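# Stack the lone carton neatly onto the carton pile

## Task

Pick up the single carton that is not part of any stack and set it on the top of a stack of cartons, with its edges aligned to the cartons underneath, then release it so the gripper is no longer holding it.

## Robot and tools

ROBOT. Two arms, left_arm and right_arm, each ending in a two-finger gripper. Bases in the scene frame: left_arm at (-0.036, +0.246, 0), right_arm at (+0.016, -0.331, 0). The scene frame has its origin on the table surface midway between the arms, +z up, +x pointing out across the table, and left_arm on the +y side. The arm names do not indicate sides of any camera image. A gripper's fingers point along its own +z axis and close along its own y axis. The reported end_effector_position sits between the finger pads, roughly 1 cm short of the tips. Joint ranges (rad), base to hand: waist -2.880..2.880, shoulder 0.000..3.142, elbow 0.000..3.019, wrist pitch -1.693..1.571, wrist yaw -1.571..1.571, wrist roll -2.094..2.094.

THE ROW. Every motion command uses a row of 16 plain numbers covering both arms, even if only one moves: left_arm x, y, z, qw, qx, qy, qz, opening, then right_arm in the same order. x, y, z are an absolute target position in metres in the scene frame; qw..qz an absolute orientation quaternion, w first. Opening runs from -1 (closed) to +1 (fully open, 0.094 m). A call is refused, sending nothing, if any target lies over 0.6 m from that arm's last reported position along any of its gripper axes. To hold an arm still, resend its exact pose and quaternion from the last result before it stopped, plus the opening it should keep; to keep an orientation, repeat the same commanded quaternion rather than copying the drifting reported one.

CONTROL. Each control step (1/30 s) the commanded pose is clipped to at most 70 mm and 16 degrees from the measured pose, then damped inverse kinematics drives the joints, favouring position over orientation. Motions often stop a centimetre or more off target, usually low, and reported positions get less accurate at long reach. The world keeps running while the operator composes each reply.

TOOLS.
execute_actions: {"actions": [...], "pictures": bool}. The list holds zero or one item. Empty list: just read the state. An action {"rows": [[16 numbers], ...], "steps": n} holds 1 to 15 rows and n up to 15 (default 15); one row per step, the last one repeated if rows run out. After the final step an arm only continues to its last clipped pose, so far targets need follow-up calls. A wait {"steps": n} (n up to 300) sends nothing and returns once n steps have elapsed since the previous result, reply time included.
move: {"target": [16 numbers], "speed": m/s}. Absolute poses as in a row. Each gripper travels a straight line toward its target; both paths finish together, lasting 0.5 to 10 s (cut off at 10 s). speed is 0.002 to 0.5 m/s, default 0.25; rotation is capped at twice that value in rad/s, taking the shorter way round. Openings are applied when the move begins. Paths ignore obstacles and the other arm; grippers lag, wander and may overshoot speed, worst near full extension. Faster moves and targets set deeper past a contact press harder. The result adds a move: line with the ending (done, off_target, moving, held, fault), any limits (paced = pose was clipped; held = a check blocked some steps, after which the arm may lurch fast) and each gripper's distance to its target.
wait: {"seconds": 0 to 10}; lets time pass with no new command.
zoom_image: {"camera": cam_high | cam_left_wrist | cam_right_wrist, "region": [x0, y0, x1, y1]} in pixels of that camera's latest image, origin top-left, at most 504 x 504.
read_manual: {"section": "licences"}; returns URDF licence text only.
finished_scene: {"scene": number}; ends the current scene irreversibly and reports whether the goal holds. Replying without any tool call also ends things.

RESULTS. The state line gives each gripper's position and quaternion in the scene frame. A Hand target line shows the pose the controller is currently driving toward. grip_measured is the measured finger opening on the command scale; the last Joint positions value is the opening in metres. Readings may be off by about 1 mm per gripper. HELD marks steps whose command was partly or fully withheld; a pose unreachable line names an arm whose command the clearance check altered or blocked. Joint torques are raw drive outputs with offsets and noise, nonzero even in free air. MOTOR HOT appears at 85 °C; at 100 °C an OVER-TEMPERATURE FAULT drops that arm until it cools, so avoid long loaded holds. FAULT lines mean an arm stopped.

CAMERAS. cam_high 504x504 pinhole, fixed; cam_left_wrist and cam_right_wrist 616x616 fisheye, riding on the hands (optical frame +z forward, +x image-right, +y image-down). Calibration numbers are provided but may be a few degrees and millimetres off.

GRIPPING. Fingers move to wherever grip_measured would read the commanded value (except near +/-1). To hold something, command an opening below grip_measured: about 0.03 below is firm, less is gentler. In this task each pad's force is capped at only about 13 to 25 N, so the carton can slip; first contact may spike higher.

AVOID. Knocking or placing anything off the table fails the task. Do not let the arms collide or push on each other. Avoid drops, slips, slamming down and hard pushes. Occasional outside tugs on the held carton or nudges to loose objects can occur. Lower the carton gently, square it to the stack, then open to release.

Each tool is called after "Call:" in YAML: its name, and indented under it one key for each argument.

## Session

Call:
execute_actions:
  actions: []

Scene clock: 0.00 s of 4200.00 s.
left_arm: end_effector_position=(+0.1361, +0.4610, +0.2824) grip_measured=+1.000 end_effector_quat_wxyz=(+0.000, +0.769, -0.638, +0.043) | right_arm: end_effector_position=(+0.5106, -0.6188, +0.2461) grip_measured=+1.000 end_effector_quat_wxyz=(+0.136, +0.294, +0.943, -0.075)
Joint positions: left_arm=[ 0.901  1.059  1.147 -1.665  0.085 -0.805  0.094] | right_arm=[-0.411  1.647  1.588 -1.214  0.093  0.091  0.094]
Joint velocities: left_arm=[ 0.005  0.005  0.002 -0.002 -0.022  0.022  0.   ] | right_arm=[-0.015 -0.005  0.002 -0.002 -0.095 -0.022  0.   ]
Joint torques (N m, as the arm reports them, + toward a larger angle): no reading
Hand target (left_arm): +0.139, +0.465, +0.289; -0.008, +0.768, -0.639, +0.042
Hand target (right_arm): +0.516, -0.622, +0.250; +0.142, +0.294, +0.942, -0.076

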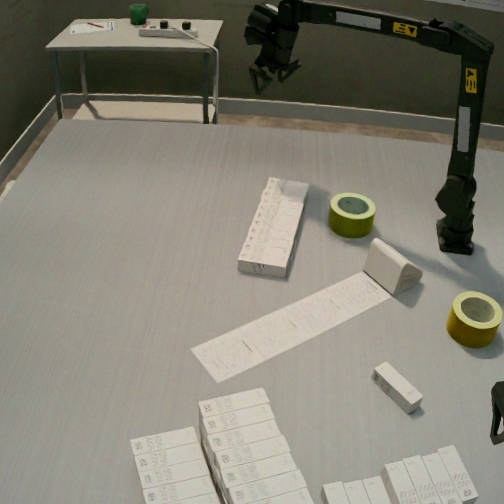

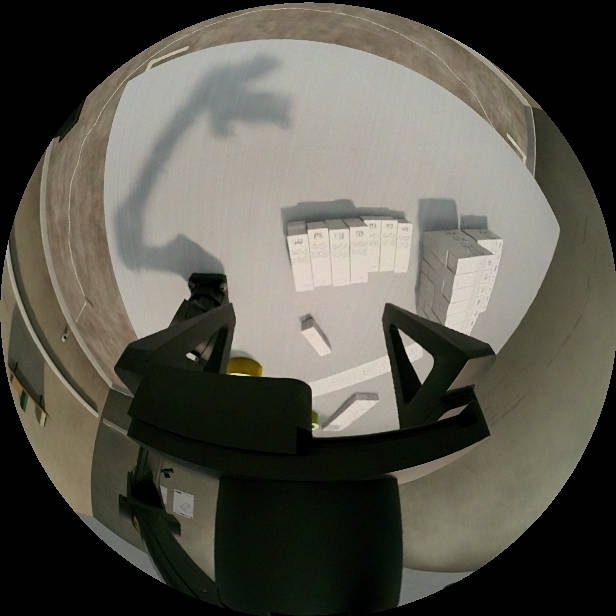

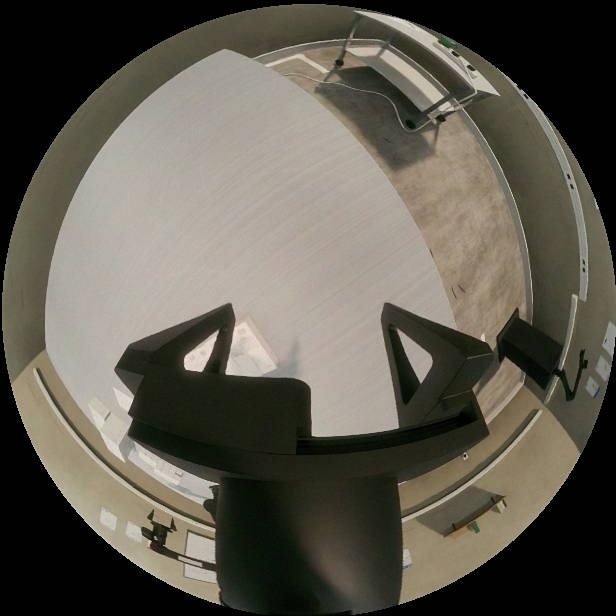

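Call:
zoom_image:
  camera: "cam_high"
  region: [300, 320, 504, 504]

Call:
zoom_image:
  camera: "cam_left_wrist"
  region: [260, 180, 520, 440]

Call:
zoom_image:
  camera: "cam_high"
  region: [110, 360, 330, 504]

Region (300, 320, 504, 504) of cam_high's 504x504 image, scaled by 2.471, with more detail than that image has; it fills the top 455 rows of this view, and the rest is white.

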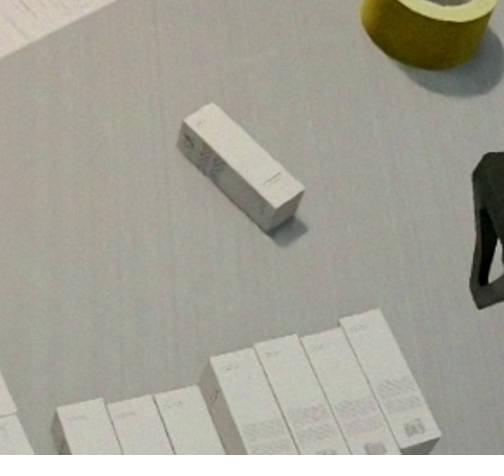

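Region (260, 180, 520, 440) of cam_left_wrist's 616x616 image, scaled by 1.938, with more detail than that image has.

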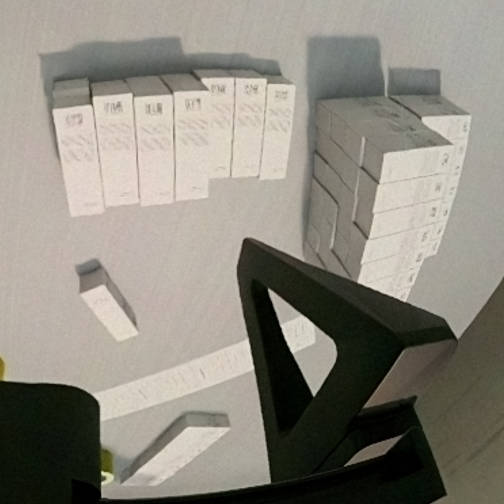

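Region (110, 360, 330, 504) of cam_high's 504x504 image, scaled by 2.291, with more detail than that image has; it fills the top 330 rows of this view, and the rest is white.

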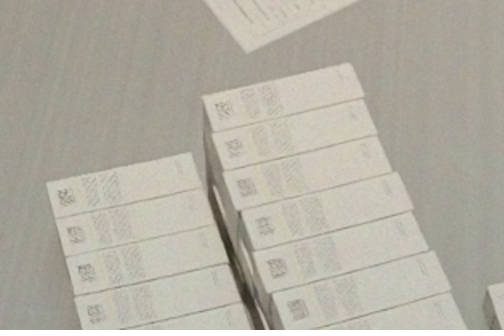

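Call:
move:
  target: [0.185,0.19,0.2,0,0.903,-0.431,0,1,0.5106,-0.6188,0.2461,0.136,0.294,0.943,-0.075,1]
  speed: 0.4

Scene clock: 22.87 s of 4200.00 s.
left_arm: end_effector_position=(+0.1832, +0.1864, +0.2002) grip_measured=+1.000 end_effector_quat_wxyz=(+0.091, +0.826, -0.556, +0.030) | right_arm: end_effector_position=(+0.5106, -0.6188, +0.2461) grip_measured=+1.000 end_effector_quat_wxyz=(+0.136, +0.294, +0.943, -0.075)
Joint positions: left_arm=[-0.171  0.934  0.849 -1.515  0.19  -2.076  0.094] | right_arm=[-0.411  1.647  1.588 -1.214  0.093  0.091  0.094]
Joint velocities: left_arm=[ 0.005  0.005  0.012 -0.027 -0.037 -0.007  0.   ] | right_arm=[-0.005 -0.015 -0.012 -0.007 -0.022  0.007  0.   ]
Joint torques (N m, as the arm reports them, + toward a larger angle): left_arm=[ 0.93 -2.64 11.19  0.31  0.22 -0.13] | right_arm=[  0.39 -15.25  10.87   0.88   0.18   0.02]
Hand target (left_arm): +0.186, +0.188, +0.201; +0.093, +0.833, -0.545, +0.030
Hand target (right_arm): +0.511, -0.619, +0.246; +0.136, +0.294, +0.943, -0.075
Off the commanded pose (left_arm): 0.004 m, 20 deg; orientation clipped at the last step of the last action.
Off the commanded pose (right_arm): 0.000 m, 0 deg.
joint sent to its limit (left arm) — the command would take joint 6 (wrist roll) past its lower limit, so that joint was sent only as far as its limit.
After step 90, 18.43 s passed at rest.
move: off_target (left_arm); limits=paced
camera_calibration (this result's frames):
cam_left_wrist: T_world_to_cam=[[0.927843, 0.353259, -0.119648, -0.205845], [0.331836, -0.635428, 0.697221, -0.0781529], [0.170272, -0.686615, -0.706801, 0.359577], [0, 0, 0, 1]] pos_world=[0.1557, 0.269947, 0.284011]

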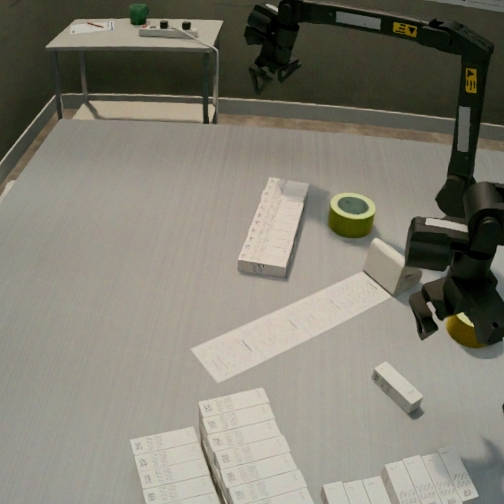

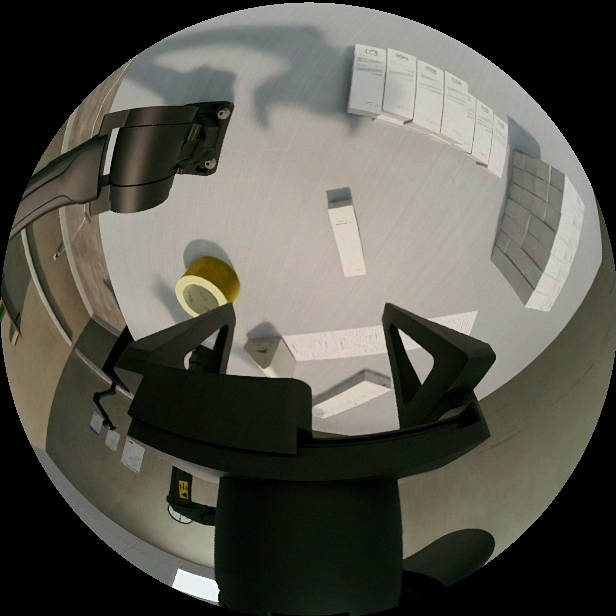

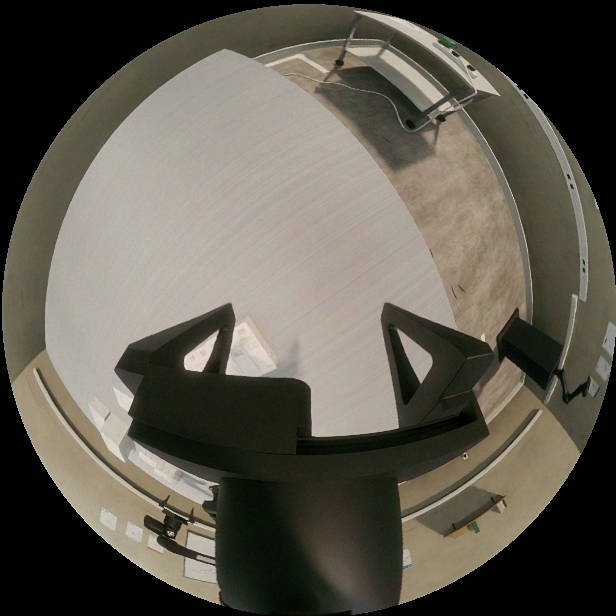

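Call:
zoom_image:
  camera: "cam_high"
  region: [344, 200, 504, 430]

Call:
zoom_image:
  camera: "cam_left_wrist"
  region: [300, 20, 600, 320]

Region (344, 200, 504, 430) of cam_high's 504x504 image, scaled by 2.191, with more detail than that image has; it fills the left 351 columns of this view, and the rest is white.

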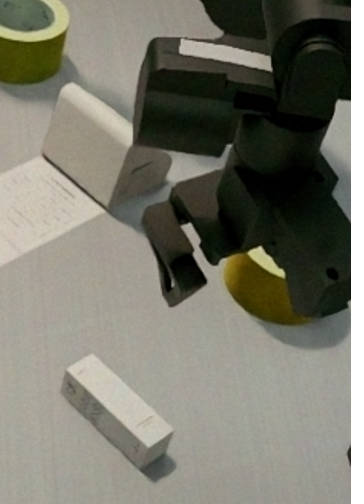

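Region (300, 20, 600, 320) of cam_left_wrist's 616x616 image, scaled by 1.680, with more detail than that image has.

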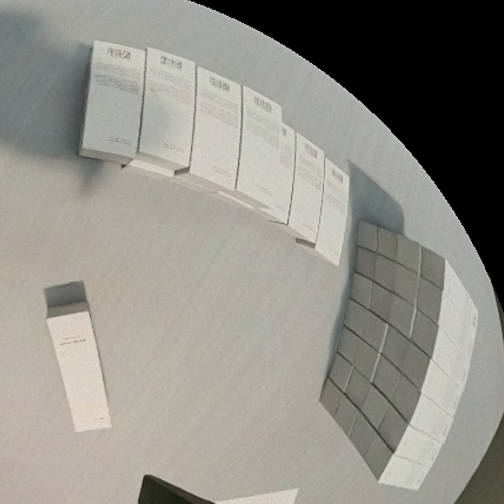

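Call:
move:
  target: [0.2,0.33,0.24,0,0.985,0.174,0,1,0.5106,-0.6188,0.2461,0.136,0.294,0.943,-0.075,1]
  speed: 0.4

Scene clock: 46.43 s of 4200.00 s.
left_arm: end_effector_position=(+0.1930, +0.3243, +0.2281) grip_measured=+1.000 end_effector_quat_wxyz=(+0.230, +0.952, -0.164, +0.121) | right_arm: end_effector_position=(+0.5106, -0.6188, +0.2461) grip_measured=+1.000 end_effector_quat_wxyz=(+0.136, +0.294, +0.943, -0.075)
Joint positions: left_arm=[ 0.622  1.053  0.937 -1.657  0.489 -2.079  0.094] | right_arm=[-0.411  1.647  1.588 -1.214  0.093  0.091  0.094]
Joint velocities: left_arm=[ 0.005 -0.005  0.012 -0.007 -0.007 -0.095  0.   ] | right_arm=[ 0.005 -0.005 -0.007  0.007 -0.051  0.037  0.   ]
Joint torques (N m, as the arm reports them, + toward a larger angle): left_arm=[ 1.81 -3.69 13.74 -0.56  0.44 -0.14] | right_arm=[  0.35 -15.39  10.87   0.9    0.17  -0.01]
Hand target (left_arm): +0.199, +0.333, +0.240; +0.227, +0.954, -0.151, +0.126
Hand target (right_arm): +0.511, -0.619, +0.246; +0.136, +0.294, +0.943, -0.075
Off the commanded pose (left_arm): 0.015 m, 49 deg; orientation clipped at the last step of the last action.
Off the commanded pose (right_arm): 0.000 m, 0 deg.
joint sent to its limit (left arm) — the command would take joint 6 (wrist roll) past its lower limit, so that joint was sent only as far as its limit.
After step 90, 18.00 s passed at rest.
move: off_target (left_arm); limits=paced
camera_calibration (this result's frames):
cam_left_wrist: T_world_to_cam=[[0.379554, 0.834619, -0.399187, -0.246786], [0.651674, 0.0650851, 0.755702, -0.315438], [0.656704, -0.546969, -0.519196, 0.290406], [0, 0, 0, 1]] pos_world=[0.108521, 0.385346, 0.290641]

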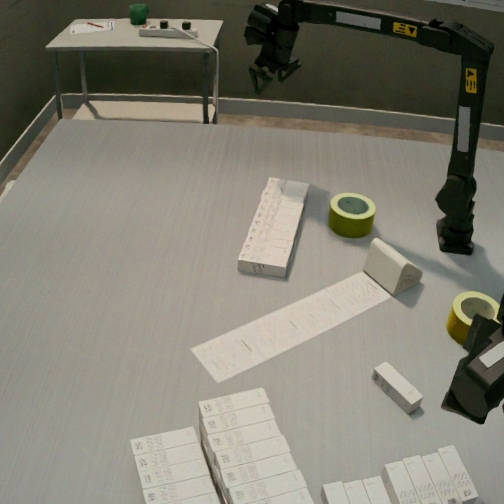

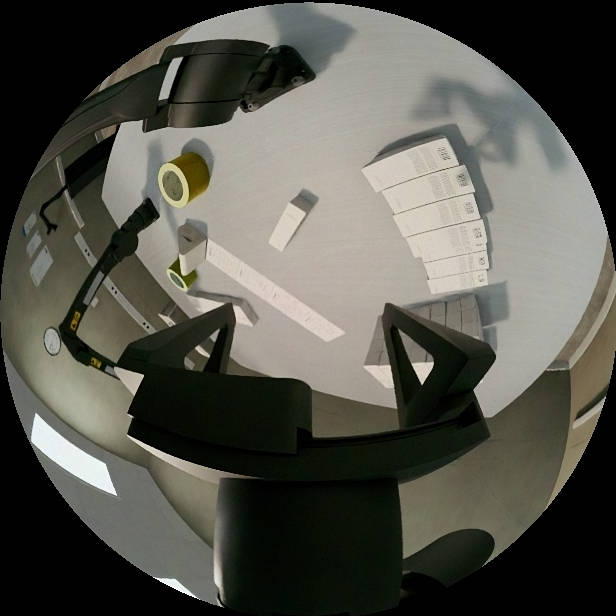

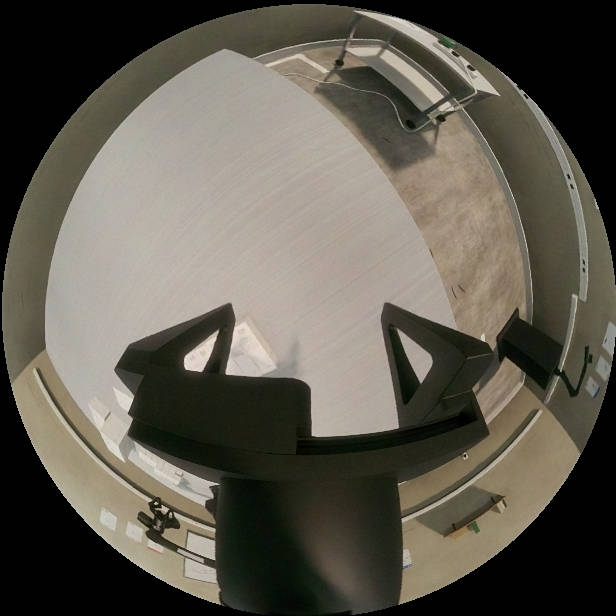

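Call:
move:
  target: [0.22,0.17,0.15,0,-0.2,0.98,0,1,0.5106,-0.6188,0.2461,0.136,0.294,0.943,-0.075,1]
  speed: 0.3

Scene clock: 56.10 s of 4200.00 s.
left_arm: end_effector_position=(+0.2188, +0.1710, +0.1559) grip_measured=+1.000 end_effector_quat_wxyz=(-0.000, -0.213, +0.977, +0.002) | right_arm: end_effector_position=(+0.5106, -0.6188, +0.2461) grip_measured=+1.000 end_effector_quat_wxyz=(+0.136, +0.294, +0.943, -0.075)
Joint positions: left_arm=[-0.338  1.059  0.815 -1.33  -0.004 -0.718  0.094] | right_arm=[-0.411  1.647  1.588 -1.214  0.093  0.091  0.094]
Joint velocities: left_arm=[ 0.005  0.005 -0.007 -0.017 -0.007 -0.051  0.   ] | right_arm=[ 0.015 -0.015  0.007 -0.022 -0.022 -0.022  0.   ]
Joint torques (N m, as the arm reports them, + toward a larger angle): left_arm=[-0.74 -4.06  9.81  0.98 -0.05  0.16] | right_arm=[  0.48 -15.26  10.88   0.88   0.17   0.  ]
Hand target (left_arm): +0.219, +0.168, +0.149; -0.003, -0.199, +0.980, +0.005
Hand target (right_arm): +0.511, -0.619, +0.246; +0.136, +0.294, +0.943, -0.075
Off the commanded pose (left_arm): 0.006 m, 2 deg.
Off the commanded pose (right_arm): 0.000 m, 0 deg.
After step 90, 2.10 s passed at rest.
move: done
camera_calibration (this result's frames):
cam_left_wrist: T_world_to_cam=[[0.404393, -0.914535, -0.00960376, 0.0753856], [-0.739902, -0.33331, 0.584337, 0.131622], [-0.537597, -0.229196, -0.811455, 0.40466], [0, 0, 0, 1]] pos_world=[0.284446, 0.20556, 0.252176]

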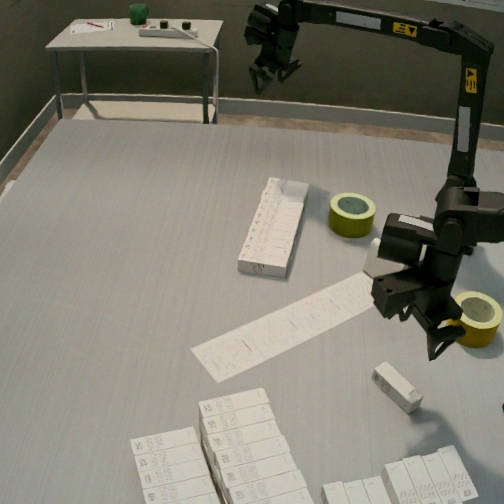

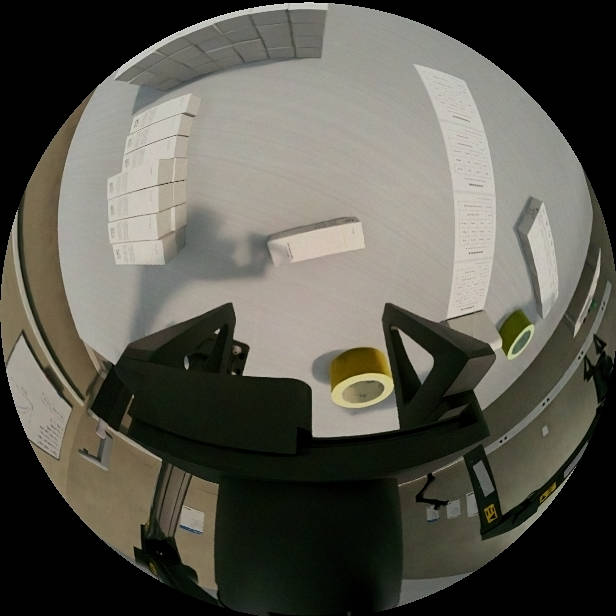

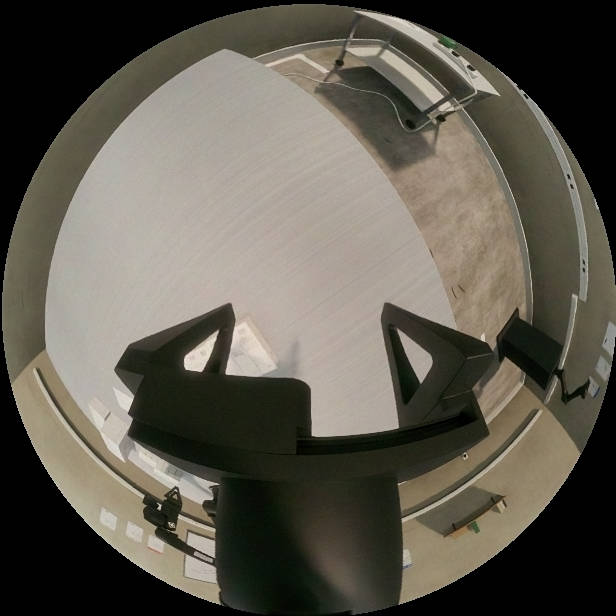

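Call:
move:
  target: [0.221,0.165,0.10,0,0.438,0.899,0,1,0.5106,-0.6188,0.2461,0.136,0.294,0.943,-0.075,1]
  speed: 0.3

Call:
zoom_image:
  camera: "cam_left_wrist"
  region: [150, 100, 470, 420]

Scene clock: 63.00 s of 4200.00 s.
left_arm: end_effector_position=(+0.2207, +0.1697, +0.1064) grip_measured=+1.000 end_effector_quat_wxyz=(+0.003, +0.424, +0.905, +0.002) | right_arm: end_effector_position=(+0.5106, -0.6188, +0.2461) grip_measured=+1.000 end_effector_quat_wxyz=(+0.136, +0.294, +0.943, -0.075)
Joint positions: left_arm=[-0.34   1.109  0.712 -1.168 -0.003  0.585  0.094] | right_arm=[-0.411  1.647  1.588 -1.214  0.093  0.091  0.094]
Joint velocities: left_arm=[-0.005 -0.005  0.012 -0.002  0.051 -0.007  0.   ] | right_arm=[-0.005 -0.005  0.007  0.007  0.022 -0.022  0.   ]
Joint torques (N m, as the arm reports them, + toward a larger angle): left_arm=[-0.92 -4.35  9.4   1.01  0.25  0.19] | right_arm=[  0.3  -15.24  10.9    0.91   0.18   0.01]
Hand target (left_arm): +0.220, +0.165, +0.100; -0.000, +0.438, +0.899, +0.000
Hand target (right_arm): +0.511, -0.619, +0.246; +0.136, +0.294, +0.943, -0.075
Off the commanded pose (left_arm): 0.008 m, 2 deg.
Off the commanded pose (right_arm): 0.000 m, 0 deg.
After step 90, 1.07 s passed at rest.
move: done
camera_calibration (this result's frames):
cam_left_wrist: T_world_to_cam=[[-0.77642, -0.630124, -0.0107608, 0.285444], [-0.517275, 0.627431, 0.582028, -0.0504243], [-0.359998, 0.457465, -0.813097, 0.209584], [0, 0, 0, 1]] pos_world=[0.270991, 0.115626, 0.202832]

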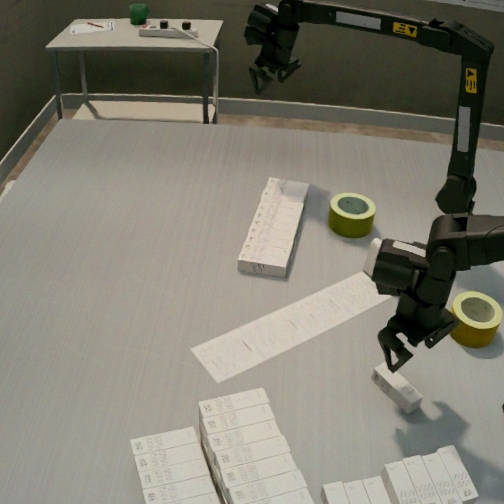

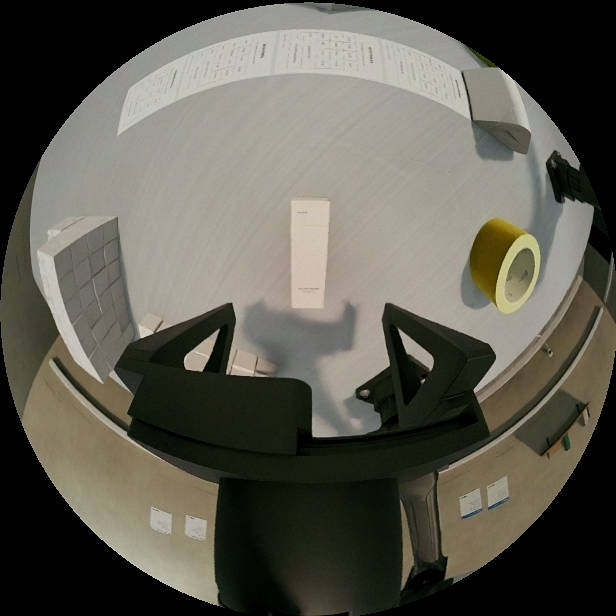

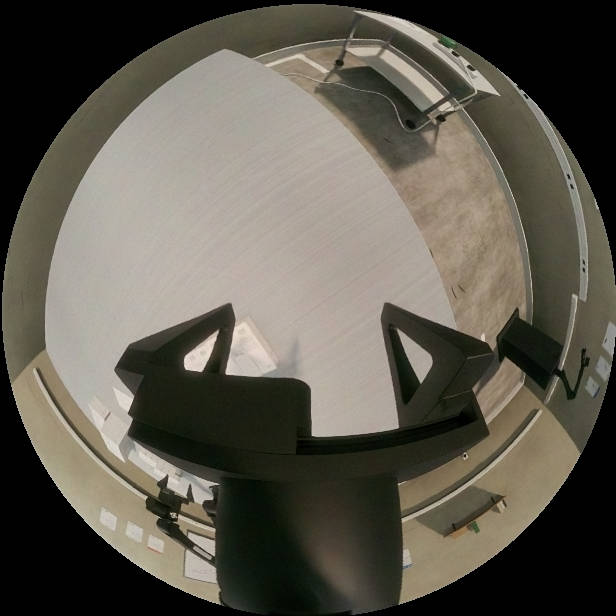

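Region (150, 100, 470, 420) of cam_left_wrist's 616x616 image, scaled by 1.575, with more detail than that image has.

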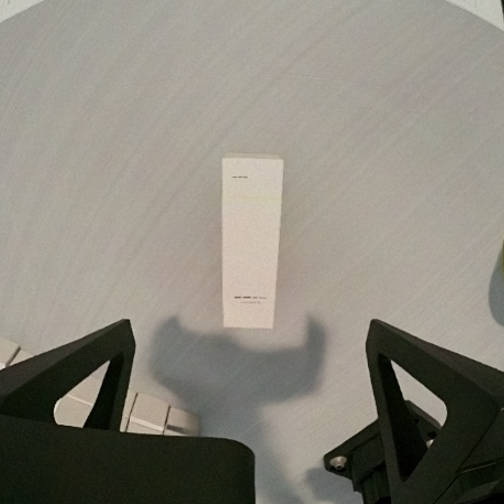

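Call:
move:
  target: [0.224,0.168,0.022,0,0.438,0.899,0,1,0.5106,-0.6188,0.2461,0.136,0.294,0.943,-0.075,1]
  speed: 0.15

Scene clock: 69.67 s of 4200.00 s.
left_arm: end_effector_position=(+0.2213, +0.1695, +0.0253) grip_measured=+1.000 end_effector_quat_wxyz=(-0.002, +0.432, +0.902, +0.001) | right_arm: end_effector_position=(+0.5106, -0.6188, +0.2461) grip_measured=+1.000 end_effector_quat_wxyz=(+0.136, +0.294, +0.943, -0.075)
Joint positions: left_arm=[-0.34   1.266  0.583 -0.892 -0.003  0.602  0.094] | right_arm=[-0.411  1.647  1.588 -1.214  0.093  0.091  0.094]
Joint velocities: left_arm=[-0.005 -0.005 -0.002 -0.002 -0.051 -0.066  0.   ] | right_arm=[-0.015 -0.015  0.007  0.022 -0.007  0.022  0.   ]
Joint torques (N m, as the arm reports them, + toward a larger angle): left_arm=[ 0.28 -5.59  8.29  0.94  0.24  0.16] | right_arm=[  0.21 -15.19  10.79   0.92   0.17   0.01]
Hand target (left_arm): +0.222, +0.169, +0.022; +0.000, +0.438, +0.899, +0.000
Hand target (right_arm): +0.511, -0.619, +0.246; +0.136, +0.294, +0.943, -0.075
Off the commanded pose (left_arm): 0.004 m, 1 deg.
Off the commanded pose (right_arm): 0.000 m, 0 deg.
After step 90, 2.70 s passed at rest.
move: done
camera_calibration (this result's frames):
cam_left_wrist: T_world_to_cam=[[-0.786727, -0.61728, -0.00508943, 0.284931], [-0.501338, 0.634104, 0.588704, -0.00756734], [-0.360168, 0.465701, -0.808332, 0.142497], [0, 0, 0, 1]] pos_world=[0.271692, 0.11432, 0.12109]

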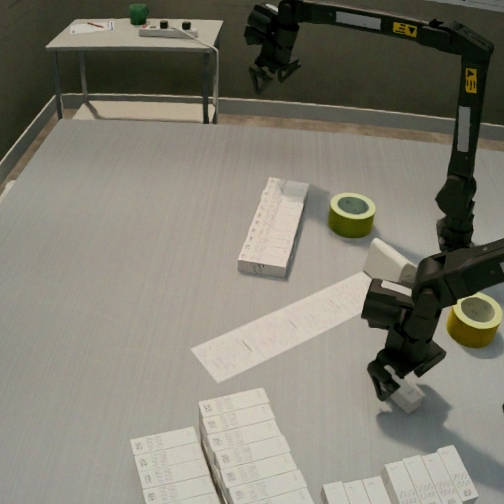

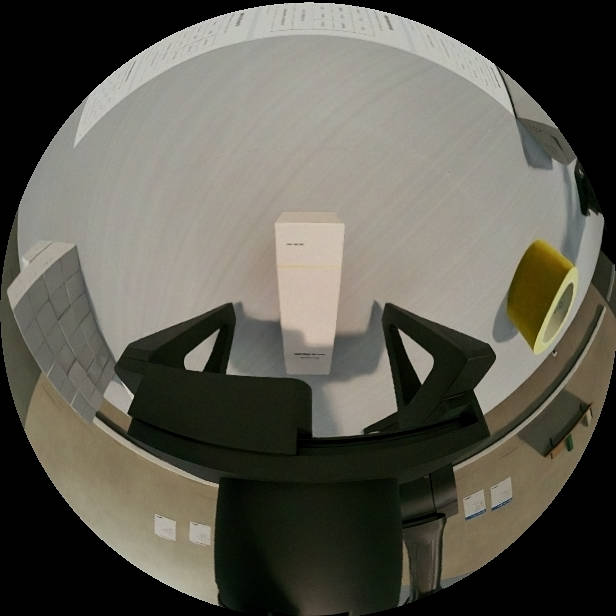

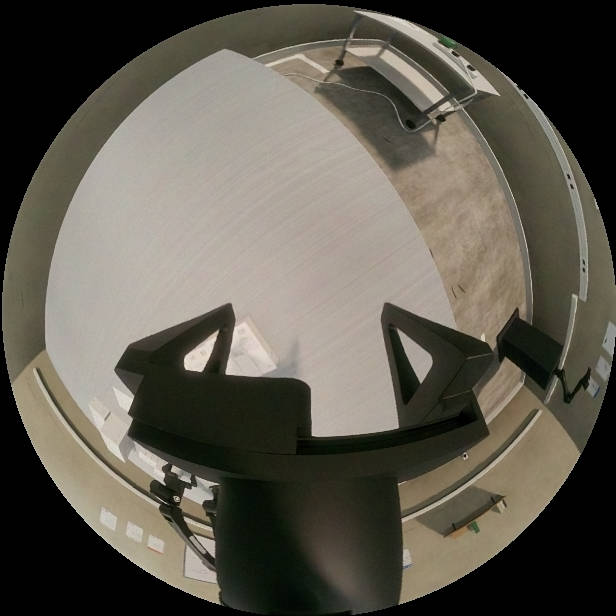

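Call:
execute_actions:
  actions:
    - {"rows":[[0.222,0.169,0.022,0,0.438,0.899,0,-0.45,0.5106,-0.6188,0.2461,0.136,0.294,0.943,-0.075,1]],"steps":15}
  pictures: false

Call:
execute_actions:
  actions:
    - {"steps":20}
  pictures: false

Scene clock: 72.07 s of 4200.00 s.
left_arm: end_effector_position=(+0.2214, +0.1694, +0.0253) grip_measured=-0.353 end_effector_quat_wxyz=(-0.002, +0.433, +0.902, +0.001) | right_arm: end_effector_position=(+0.5106, -0.6188, +0.2461) grip_measured=+1.000 end_effector_quat_wxyz=(+0.136, +0.294, +0.943, -0.075)
Joint positions: left_arm=[-0.34   1.266  0.583 -0.892 -0.003  0.604  0.03 ] | right_arm=[-0.411  1.647  1.588 -1.214  0.093  0.091  0.094]
Joint velocities: left_arm=[-0.015 -0.015  0.007  0.007 -0.007 -0.066  0.   ] | right_arm=[-0.024  0.005  0.002  0.002 -0.081  0.066  0.   ]
Joint torques (N m, as the arm reports them, + toward a larger angle): left_arm=[ 0.35 -5.85  8.14  0.96  0.24  0.16] | right_arm=[  0.42 -15.38  10.85   0.92   0.18   0.01]
Hand target (left_arm): +0.222, +0.169, +0.022; -0.000, +0.438, +0.899, +0.000
Hand target (right_arm): +0.511, -0.619, +0.246; +0.136, +0.294, +0.943, -0.075
Off the commanded pose (left_arm): 0.003 m, 1 deg.
Off the commanded pose (right_arm): 0.000 m, 0 deg.
Steps of this call (steps 1 to 57: nothing new was sent; steps 58 to 72: all 15 steps of this action). Readings (end_effector_position):
58: left_arm (+0.2213, +0.1695, +0.0253) | right_arm (+0.5106, -0.6188, +0.2461)
59: left_arm (+0.2213, +0.1695, +0.0253) | right_arm (+0.5106, -0.6188, +0.2461)
61: left_arm (+0.2213, +0.1695, +0.0253) | right_arm (+0.5106, -0.6188, +0.2461)
65: left_arm (+0.2213, +0.1694, +0.0253) | right_arm (+0.5106, -0.6188, +0.2461)
72: the state above

Scene clock: 72.73 s of 4200.00 s.
left_arm: end_effector_position=(+0.2214, +0.1694, +0.0253) grip_measured=-0.353 end_effector_quat_wxyz=(-0.002, +0.433, +0.902, +0.001) | right_arm: end_effector_position=(+0.5106, -0.6188, +0.2461) grip_measured=+1.000 end_effector_quat_wxyz=(+0.136, +0.294, +0.943, -0.075)
Joint positions: left_arm=[-0.34   1.266  0.583 -0.892 -0.003  0.604  0.03 ] | right_arm=[-0.411  1.647  1.588 -1.214  0.093  0.091  0.094]
Joint velocities: left_arm=[-0.005 -0.005 -0.012  0.007 -0.037 -0.022 -0.   ] | right_arm=[-0.005 -0.005  0.012  0.017 -0.022 -0.081  0.   ]
Joint torques (N m, as the arm reports them, + toward a larger angle): left_arm=[ 0.22 -5.87  8.18  0.98  0.24  0.17] | right_arm=[  0.32 -15.39  10.77   0.87   0.19   0.01]
Hand target (left_arm): +0.222, +0.169, +0.022; -0.000, +0.438, +0.899, +0.000
Hand target (right_arm): +0.511, -0.619, +0.246; +0.136, +0.294, +0.943, -0.075
Off the commanded pose (left_arm): 0.003 m, 1 deg.
Off the commanded pose (right_arm): 0.000 m, 0 deg.
Steps of this call (steps 1 to 20: nothing new was sent). Readings (end_effector_position):
1: left_arm (+0.2214, +0.1694, +0.0253) | right_arm (+0.5106, -0.6188, +0.2461)
2: left_arm (+0.2214, +0.1694, +0.0253) | right_arm (+0.5106, -0.6188, +0.2461)
4: left_arm (+0.2214, +0.1694, +0.0253) | right_arm (+0.5106, -0.6188, +0.2461)
8: left_arm (+0.2214, +0.1694, +0.0253) | right_arm (+0.5106, -0.6188, +0.2461)
20: the state above

Call:
move:
  target: [0.222,0.169,0.13,0,0.438,0.899,0,-0.45,0.5106,-0.6188,0.2461,0.136,0.294,0.943,-0.075,1]
  speed: 0.2

Call:
move:
  target: [0.21,0.33,0.15,0,0.552,0.834,0,-0.45,0.5106,-0.6188,0.2461,0.136,0.294,0.943,-0.075,1]
  speed: 0.2

Call:
zoom_image:
  camera: "cam_left_wrist"
  region: [120, 60, 500, 440]

Scene clock: 78.13 s of 4200.00 s.
left_arm: end_effector_position=(+0.2143, +0.1716, +0.1169) grip_measured=-0.353 end_effector_quat_wxyz=(-0.010, +0.433, +0.902, -0.000) | right_arm: end_effector_position=(+0.5106, -0.6188, +0.2461) grip_measured=+1.000 end_effector_quat_wxyz=(+0.136, +0.294, +0.943, -0.075)
Joint positions: left_arm=[-0.34   1.095  0.733 -1.228 -0.003  0.604  0.03 ] | right_arm=[-0.411  1.647  1.588 -1.214  0.093  0.091  0.094]
Joint velocities: left_arm=[-0.015 -0.005  0.017 -0.022 -0.081 -0.051 -0.   ] | right_arm=[-0.015  0.005 -0.017 -0.012  0.022 -0.037  0.   ]
Joint torques (N m, as the arm reports them, + toward a larger angle): left_arm=[ 0.15 -4.85 13.3  -0.03  0.23  0.17] | right_arm=[  0.51 -15.32  10.84   0.86   0.18   0.01]
Hand target (left_arm): +0.224, +0.169, +0.130; -0.000, +0.438, +0.899, +0.000
Hand target (right_arm): +0.511, -0.619, +0.246; +0.136, +0.294, +0.943, -0.075
Off the commanded pose (left_arm): 0.015 m, 1 deg.
Off the commanded pose (right_arm): 0.000 m, 0 deg.
After step 90, 1.43 s passed at rest.
move: off_target (left_arm)
camera_calibration (this result's frames):
cam_left_wrist: T_world_to_cam=[[-0.787904, -0.615781, 0.00449399, 0.279987], [-0.490945, 0.632547, 0.599047, -0.0695417], [-0.371725, 0.469786, -0.800701, 0.214], [0, 0, 0, 1]] pos_world=[0.266011, 0.115865, 0.211751]

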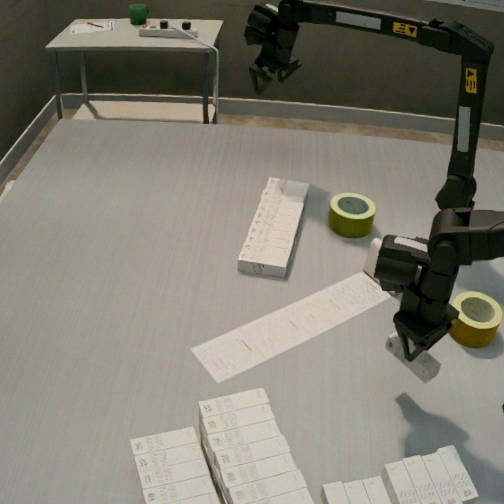

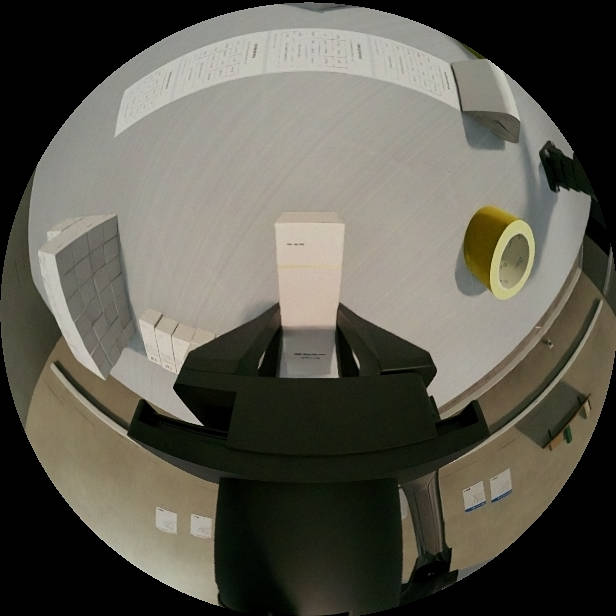

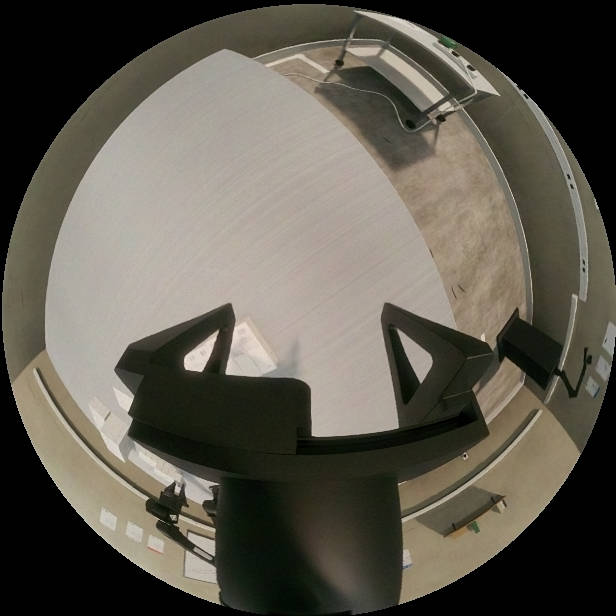

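Scene clock: 79.67 s of 4200.00 s.
left_arm: end_effector_position=(+0.1973, +0.3243, +0.1347) grip_measured=-0.353 end_effector_quat_wxyz=(-0.005, +0.549, +0.836, -0.009) | right_arm: end_effector_position=(+0.5106, -0.6188, +0.2461) grip_measured=+1.000 end_effector_quat_wxyz=(+0.136, +0.294, +0.943, -0.075)
Joint positions: left_arm=[ 0.278  1.029  0.738 -1.3    0.004  1.491  0.03 ] | right_arm=[-0.411  1.647  1.588 -1.214  0.093  0.091  0.094]
Joint velocities: left_arm=[-0.015 -0.015 -0.002 -0.012  0.037  0.051 -0.   ] | right_arm=[ 0.005 -0.024 -0.027  0.017 -0.037 -0.037  0.   ]
Joint torques (N m, as the arm reports them, + toward a larger angle): left_arm=[ 0.92 -3.41 14.59 -0.15  0.27  0.17] | right_arm=[  0.51 -15.2   10.82   0.91   0.17   0.  ]
Hand target (left_arm): +0.210, +0.331, +0.150; +0.003, +0.552, +0.834, -0.002
Hand target (right_arm): +0.511, -0.619, +0.246; +0.136, +0.294, +0.943, -0.075
Off the commanded pose (left_arm): 0.021 m, 1 deg.
Off the commanded pose (right_arm): 0.000 m, 0 deg.
move: off_target (left_arm)
camera_calibration (this result's frames):
cam_left_wrist: T_world_to_cam=[[-0.922928, -0.384655, 0.0156139, 0.310747], [-0.304362, 0.753911, 0.582221, -0.259088], [-0.235726, 0.532596, -0.812881, 0.104584], [0, 0, 0, 1]] pos_world=[0.232593, 0.259159, 0.231009]

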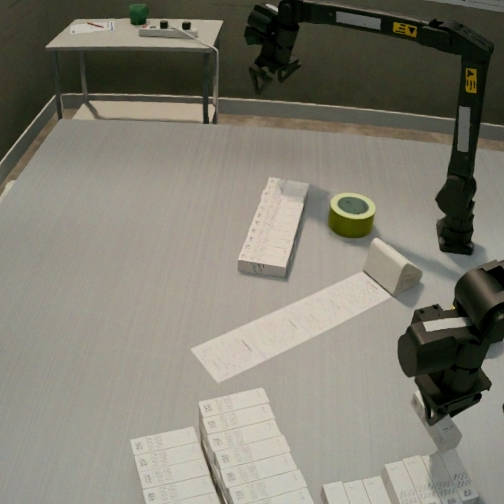

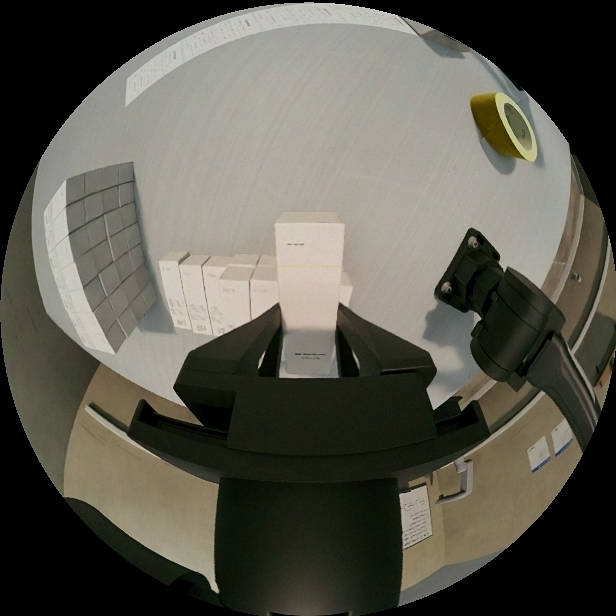

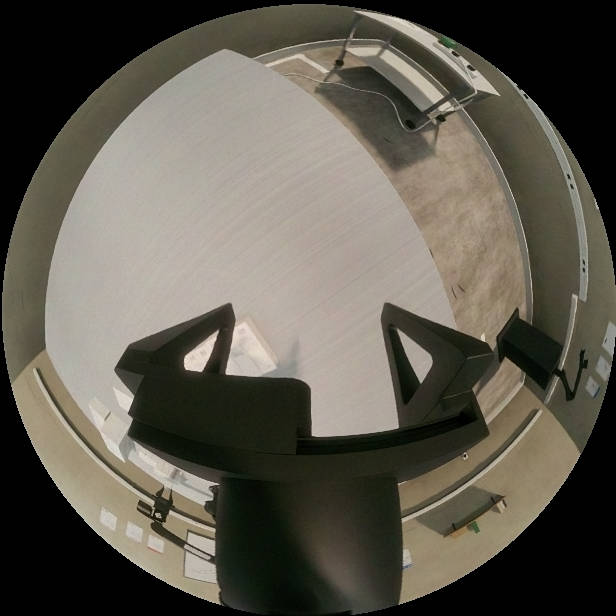

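Region (120, 60, 500, 440) of cam_left_wrist's 616x616 image, scaled by 1.326, with more detail than that image has.

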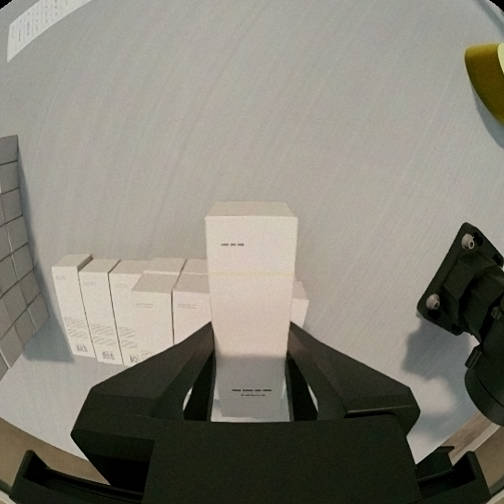

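Call:
move:
  target: [0.221,0.41,0.13,0,0.552,0.834,0,-0.45,0.5106,-0.6188,0.2461,0.136,0.294,0.943,-0.075,1]
  speed: 0.12

Call:
zoom_image:
  camera: "cam_left_wrist"
  region: [150, 150, 470, 400]

Scene clock: 88.07 s of 4200.00 s.
left_arm: end_effector_position=(+0.2046, +0.3968, +0.1173) grip_measured=-0.353 end_effector_quat_wxyz=(-0.009, +0.550, +0.835, -0.020) | right_arm: end_effector_position=(+0.5106, -0.6188, +0.2461) grip_measured=+1.000 end_effector_quat_wxyz=(+0.136, +0.294, +0.943, -0.075)
Joint positions: left_arm=[ 0.512  1.18   0.794 -1.229  0.001  1.726  0.03 ] | right_arm=[-0.411  1.647  1.588 -1.214  0.093  0.091  0.094]
Joint velocities: left_arm=[-0.005 -0.005  0.002  0.002 -0.051  0.022  0.001] | right_arm=[-0.015 -0.015  0.022  0.012  0.051 -0.022  0.   ]
Joint torques (N m, as the arm reports them, + toward a larger angle): left_arm=[ 1.06 -5.43 13.73  0.7   0.24  0.19] | right_arm=[  0.61 -15.24  10.81   0.88   0.18   0.02]
Hand target (left_arm): +0.220, +0.410, +0.129; +0.001, +0.552, +0.834, -0.000
Hand target (right_arm): +0.511, -0.619, +0.246; +0.136, +0.294, +0.943, -0.075
Off the commanded pose (left_arm): 0.025 m, 3 deg.
Off the commanded pose (right_arm): 0.000 m, 0 deg.
After step 90, 4.20 s passed at rest.
move: off_target (left_arm)
camera_calibration (this result's frames):
cam_left_wrist: T_world_to_cam=[[-0.923017, -0.382884, 0.037953, 0.342348], [-0.292393, 0.762129, 0.577638, -0.306562], [-0.250093, 0.522072, -0.81541, 0.0609568], [0, 0, 0, 1]] pos_world=[0.241601, 0.332895, 0.213794]

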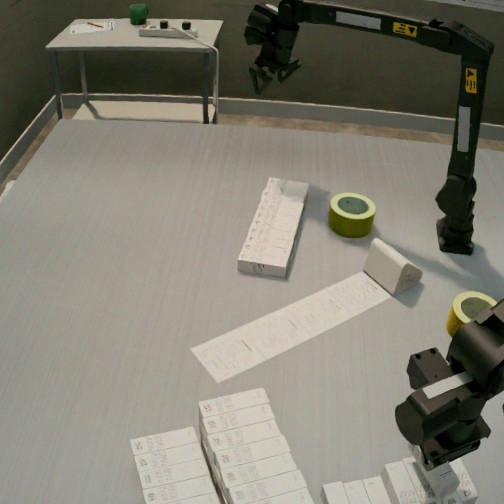

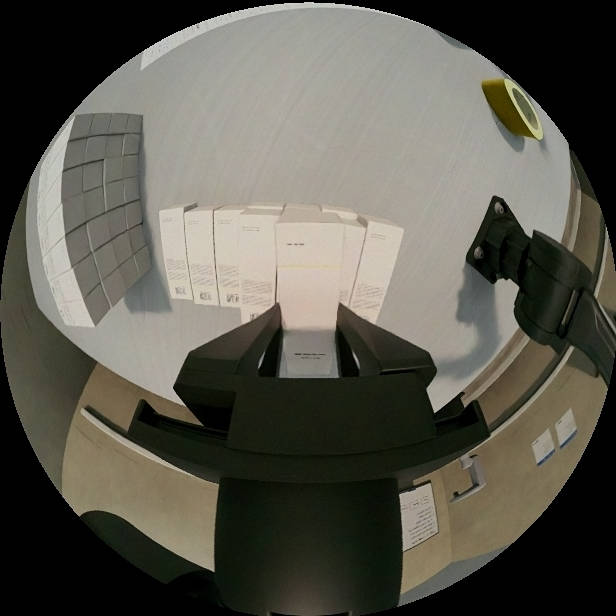

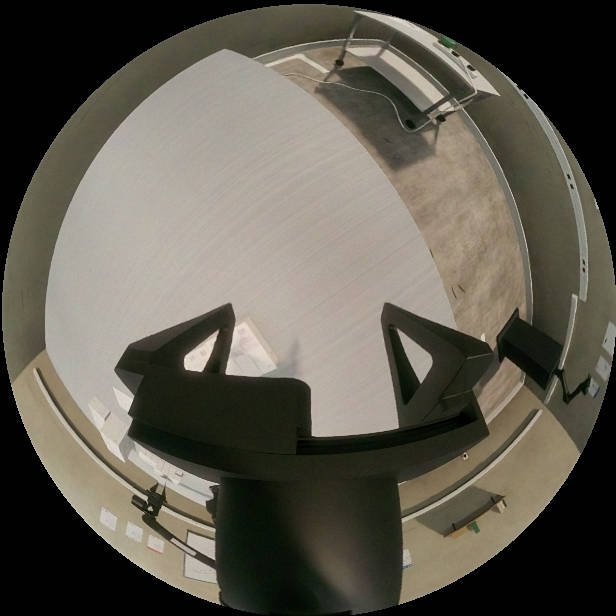

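Region (150, 150, 470, 400) of cam_left_wrist's 616x616 image, scaled by 1.575, with more detail than that image has; it fills the top 394 rows of this view, and the rest is white.

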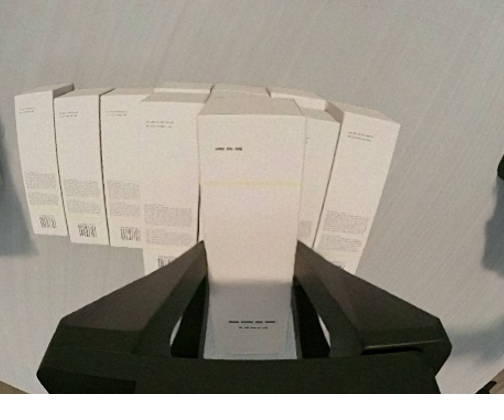

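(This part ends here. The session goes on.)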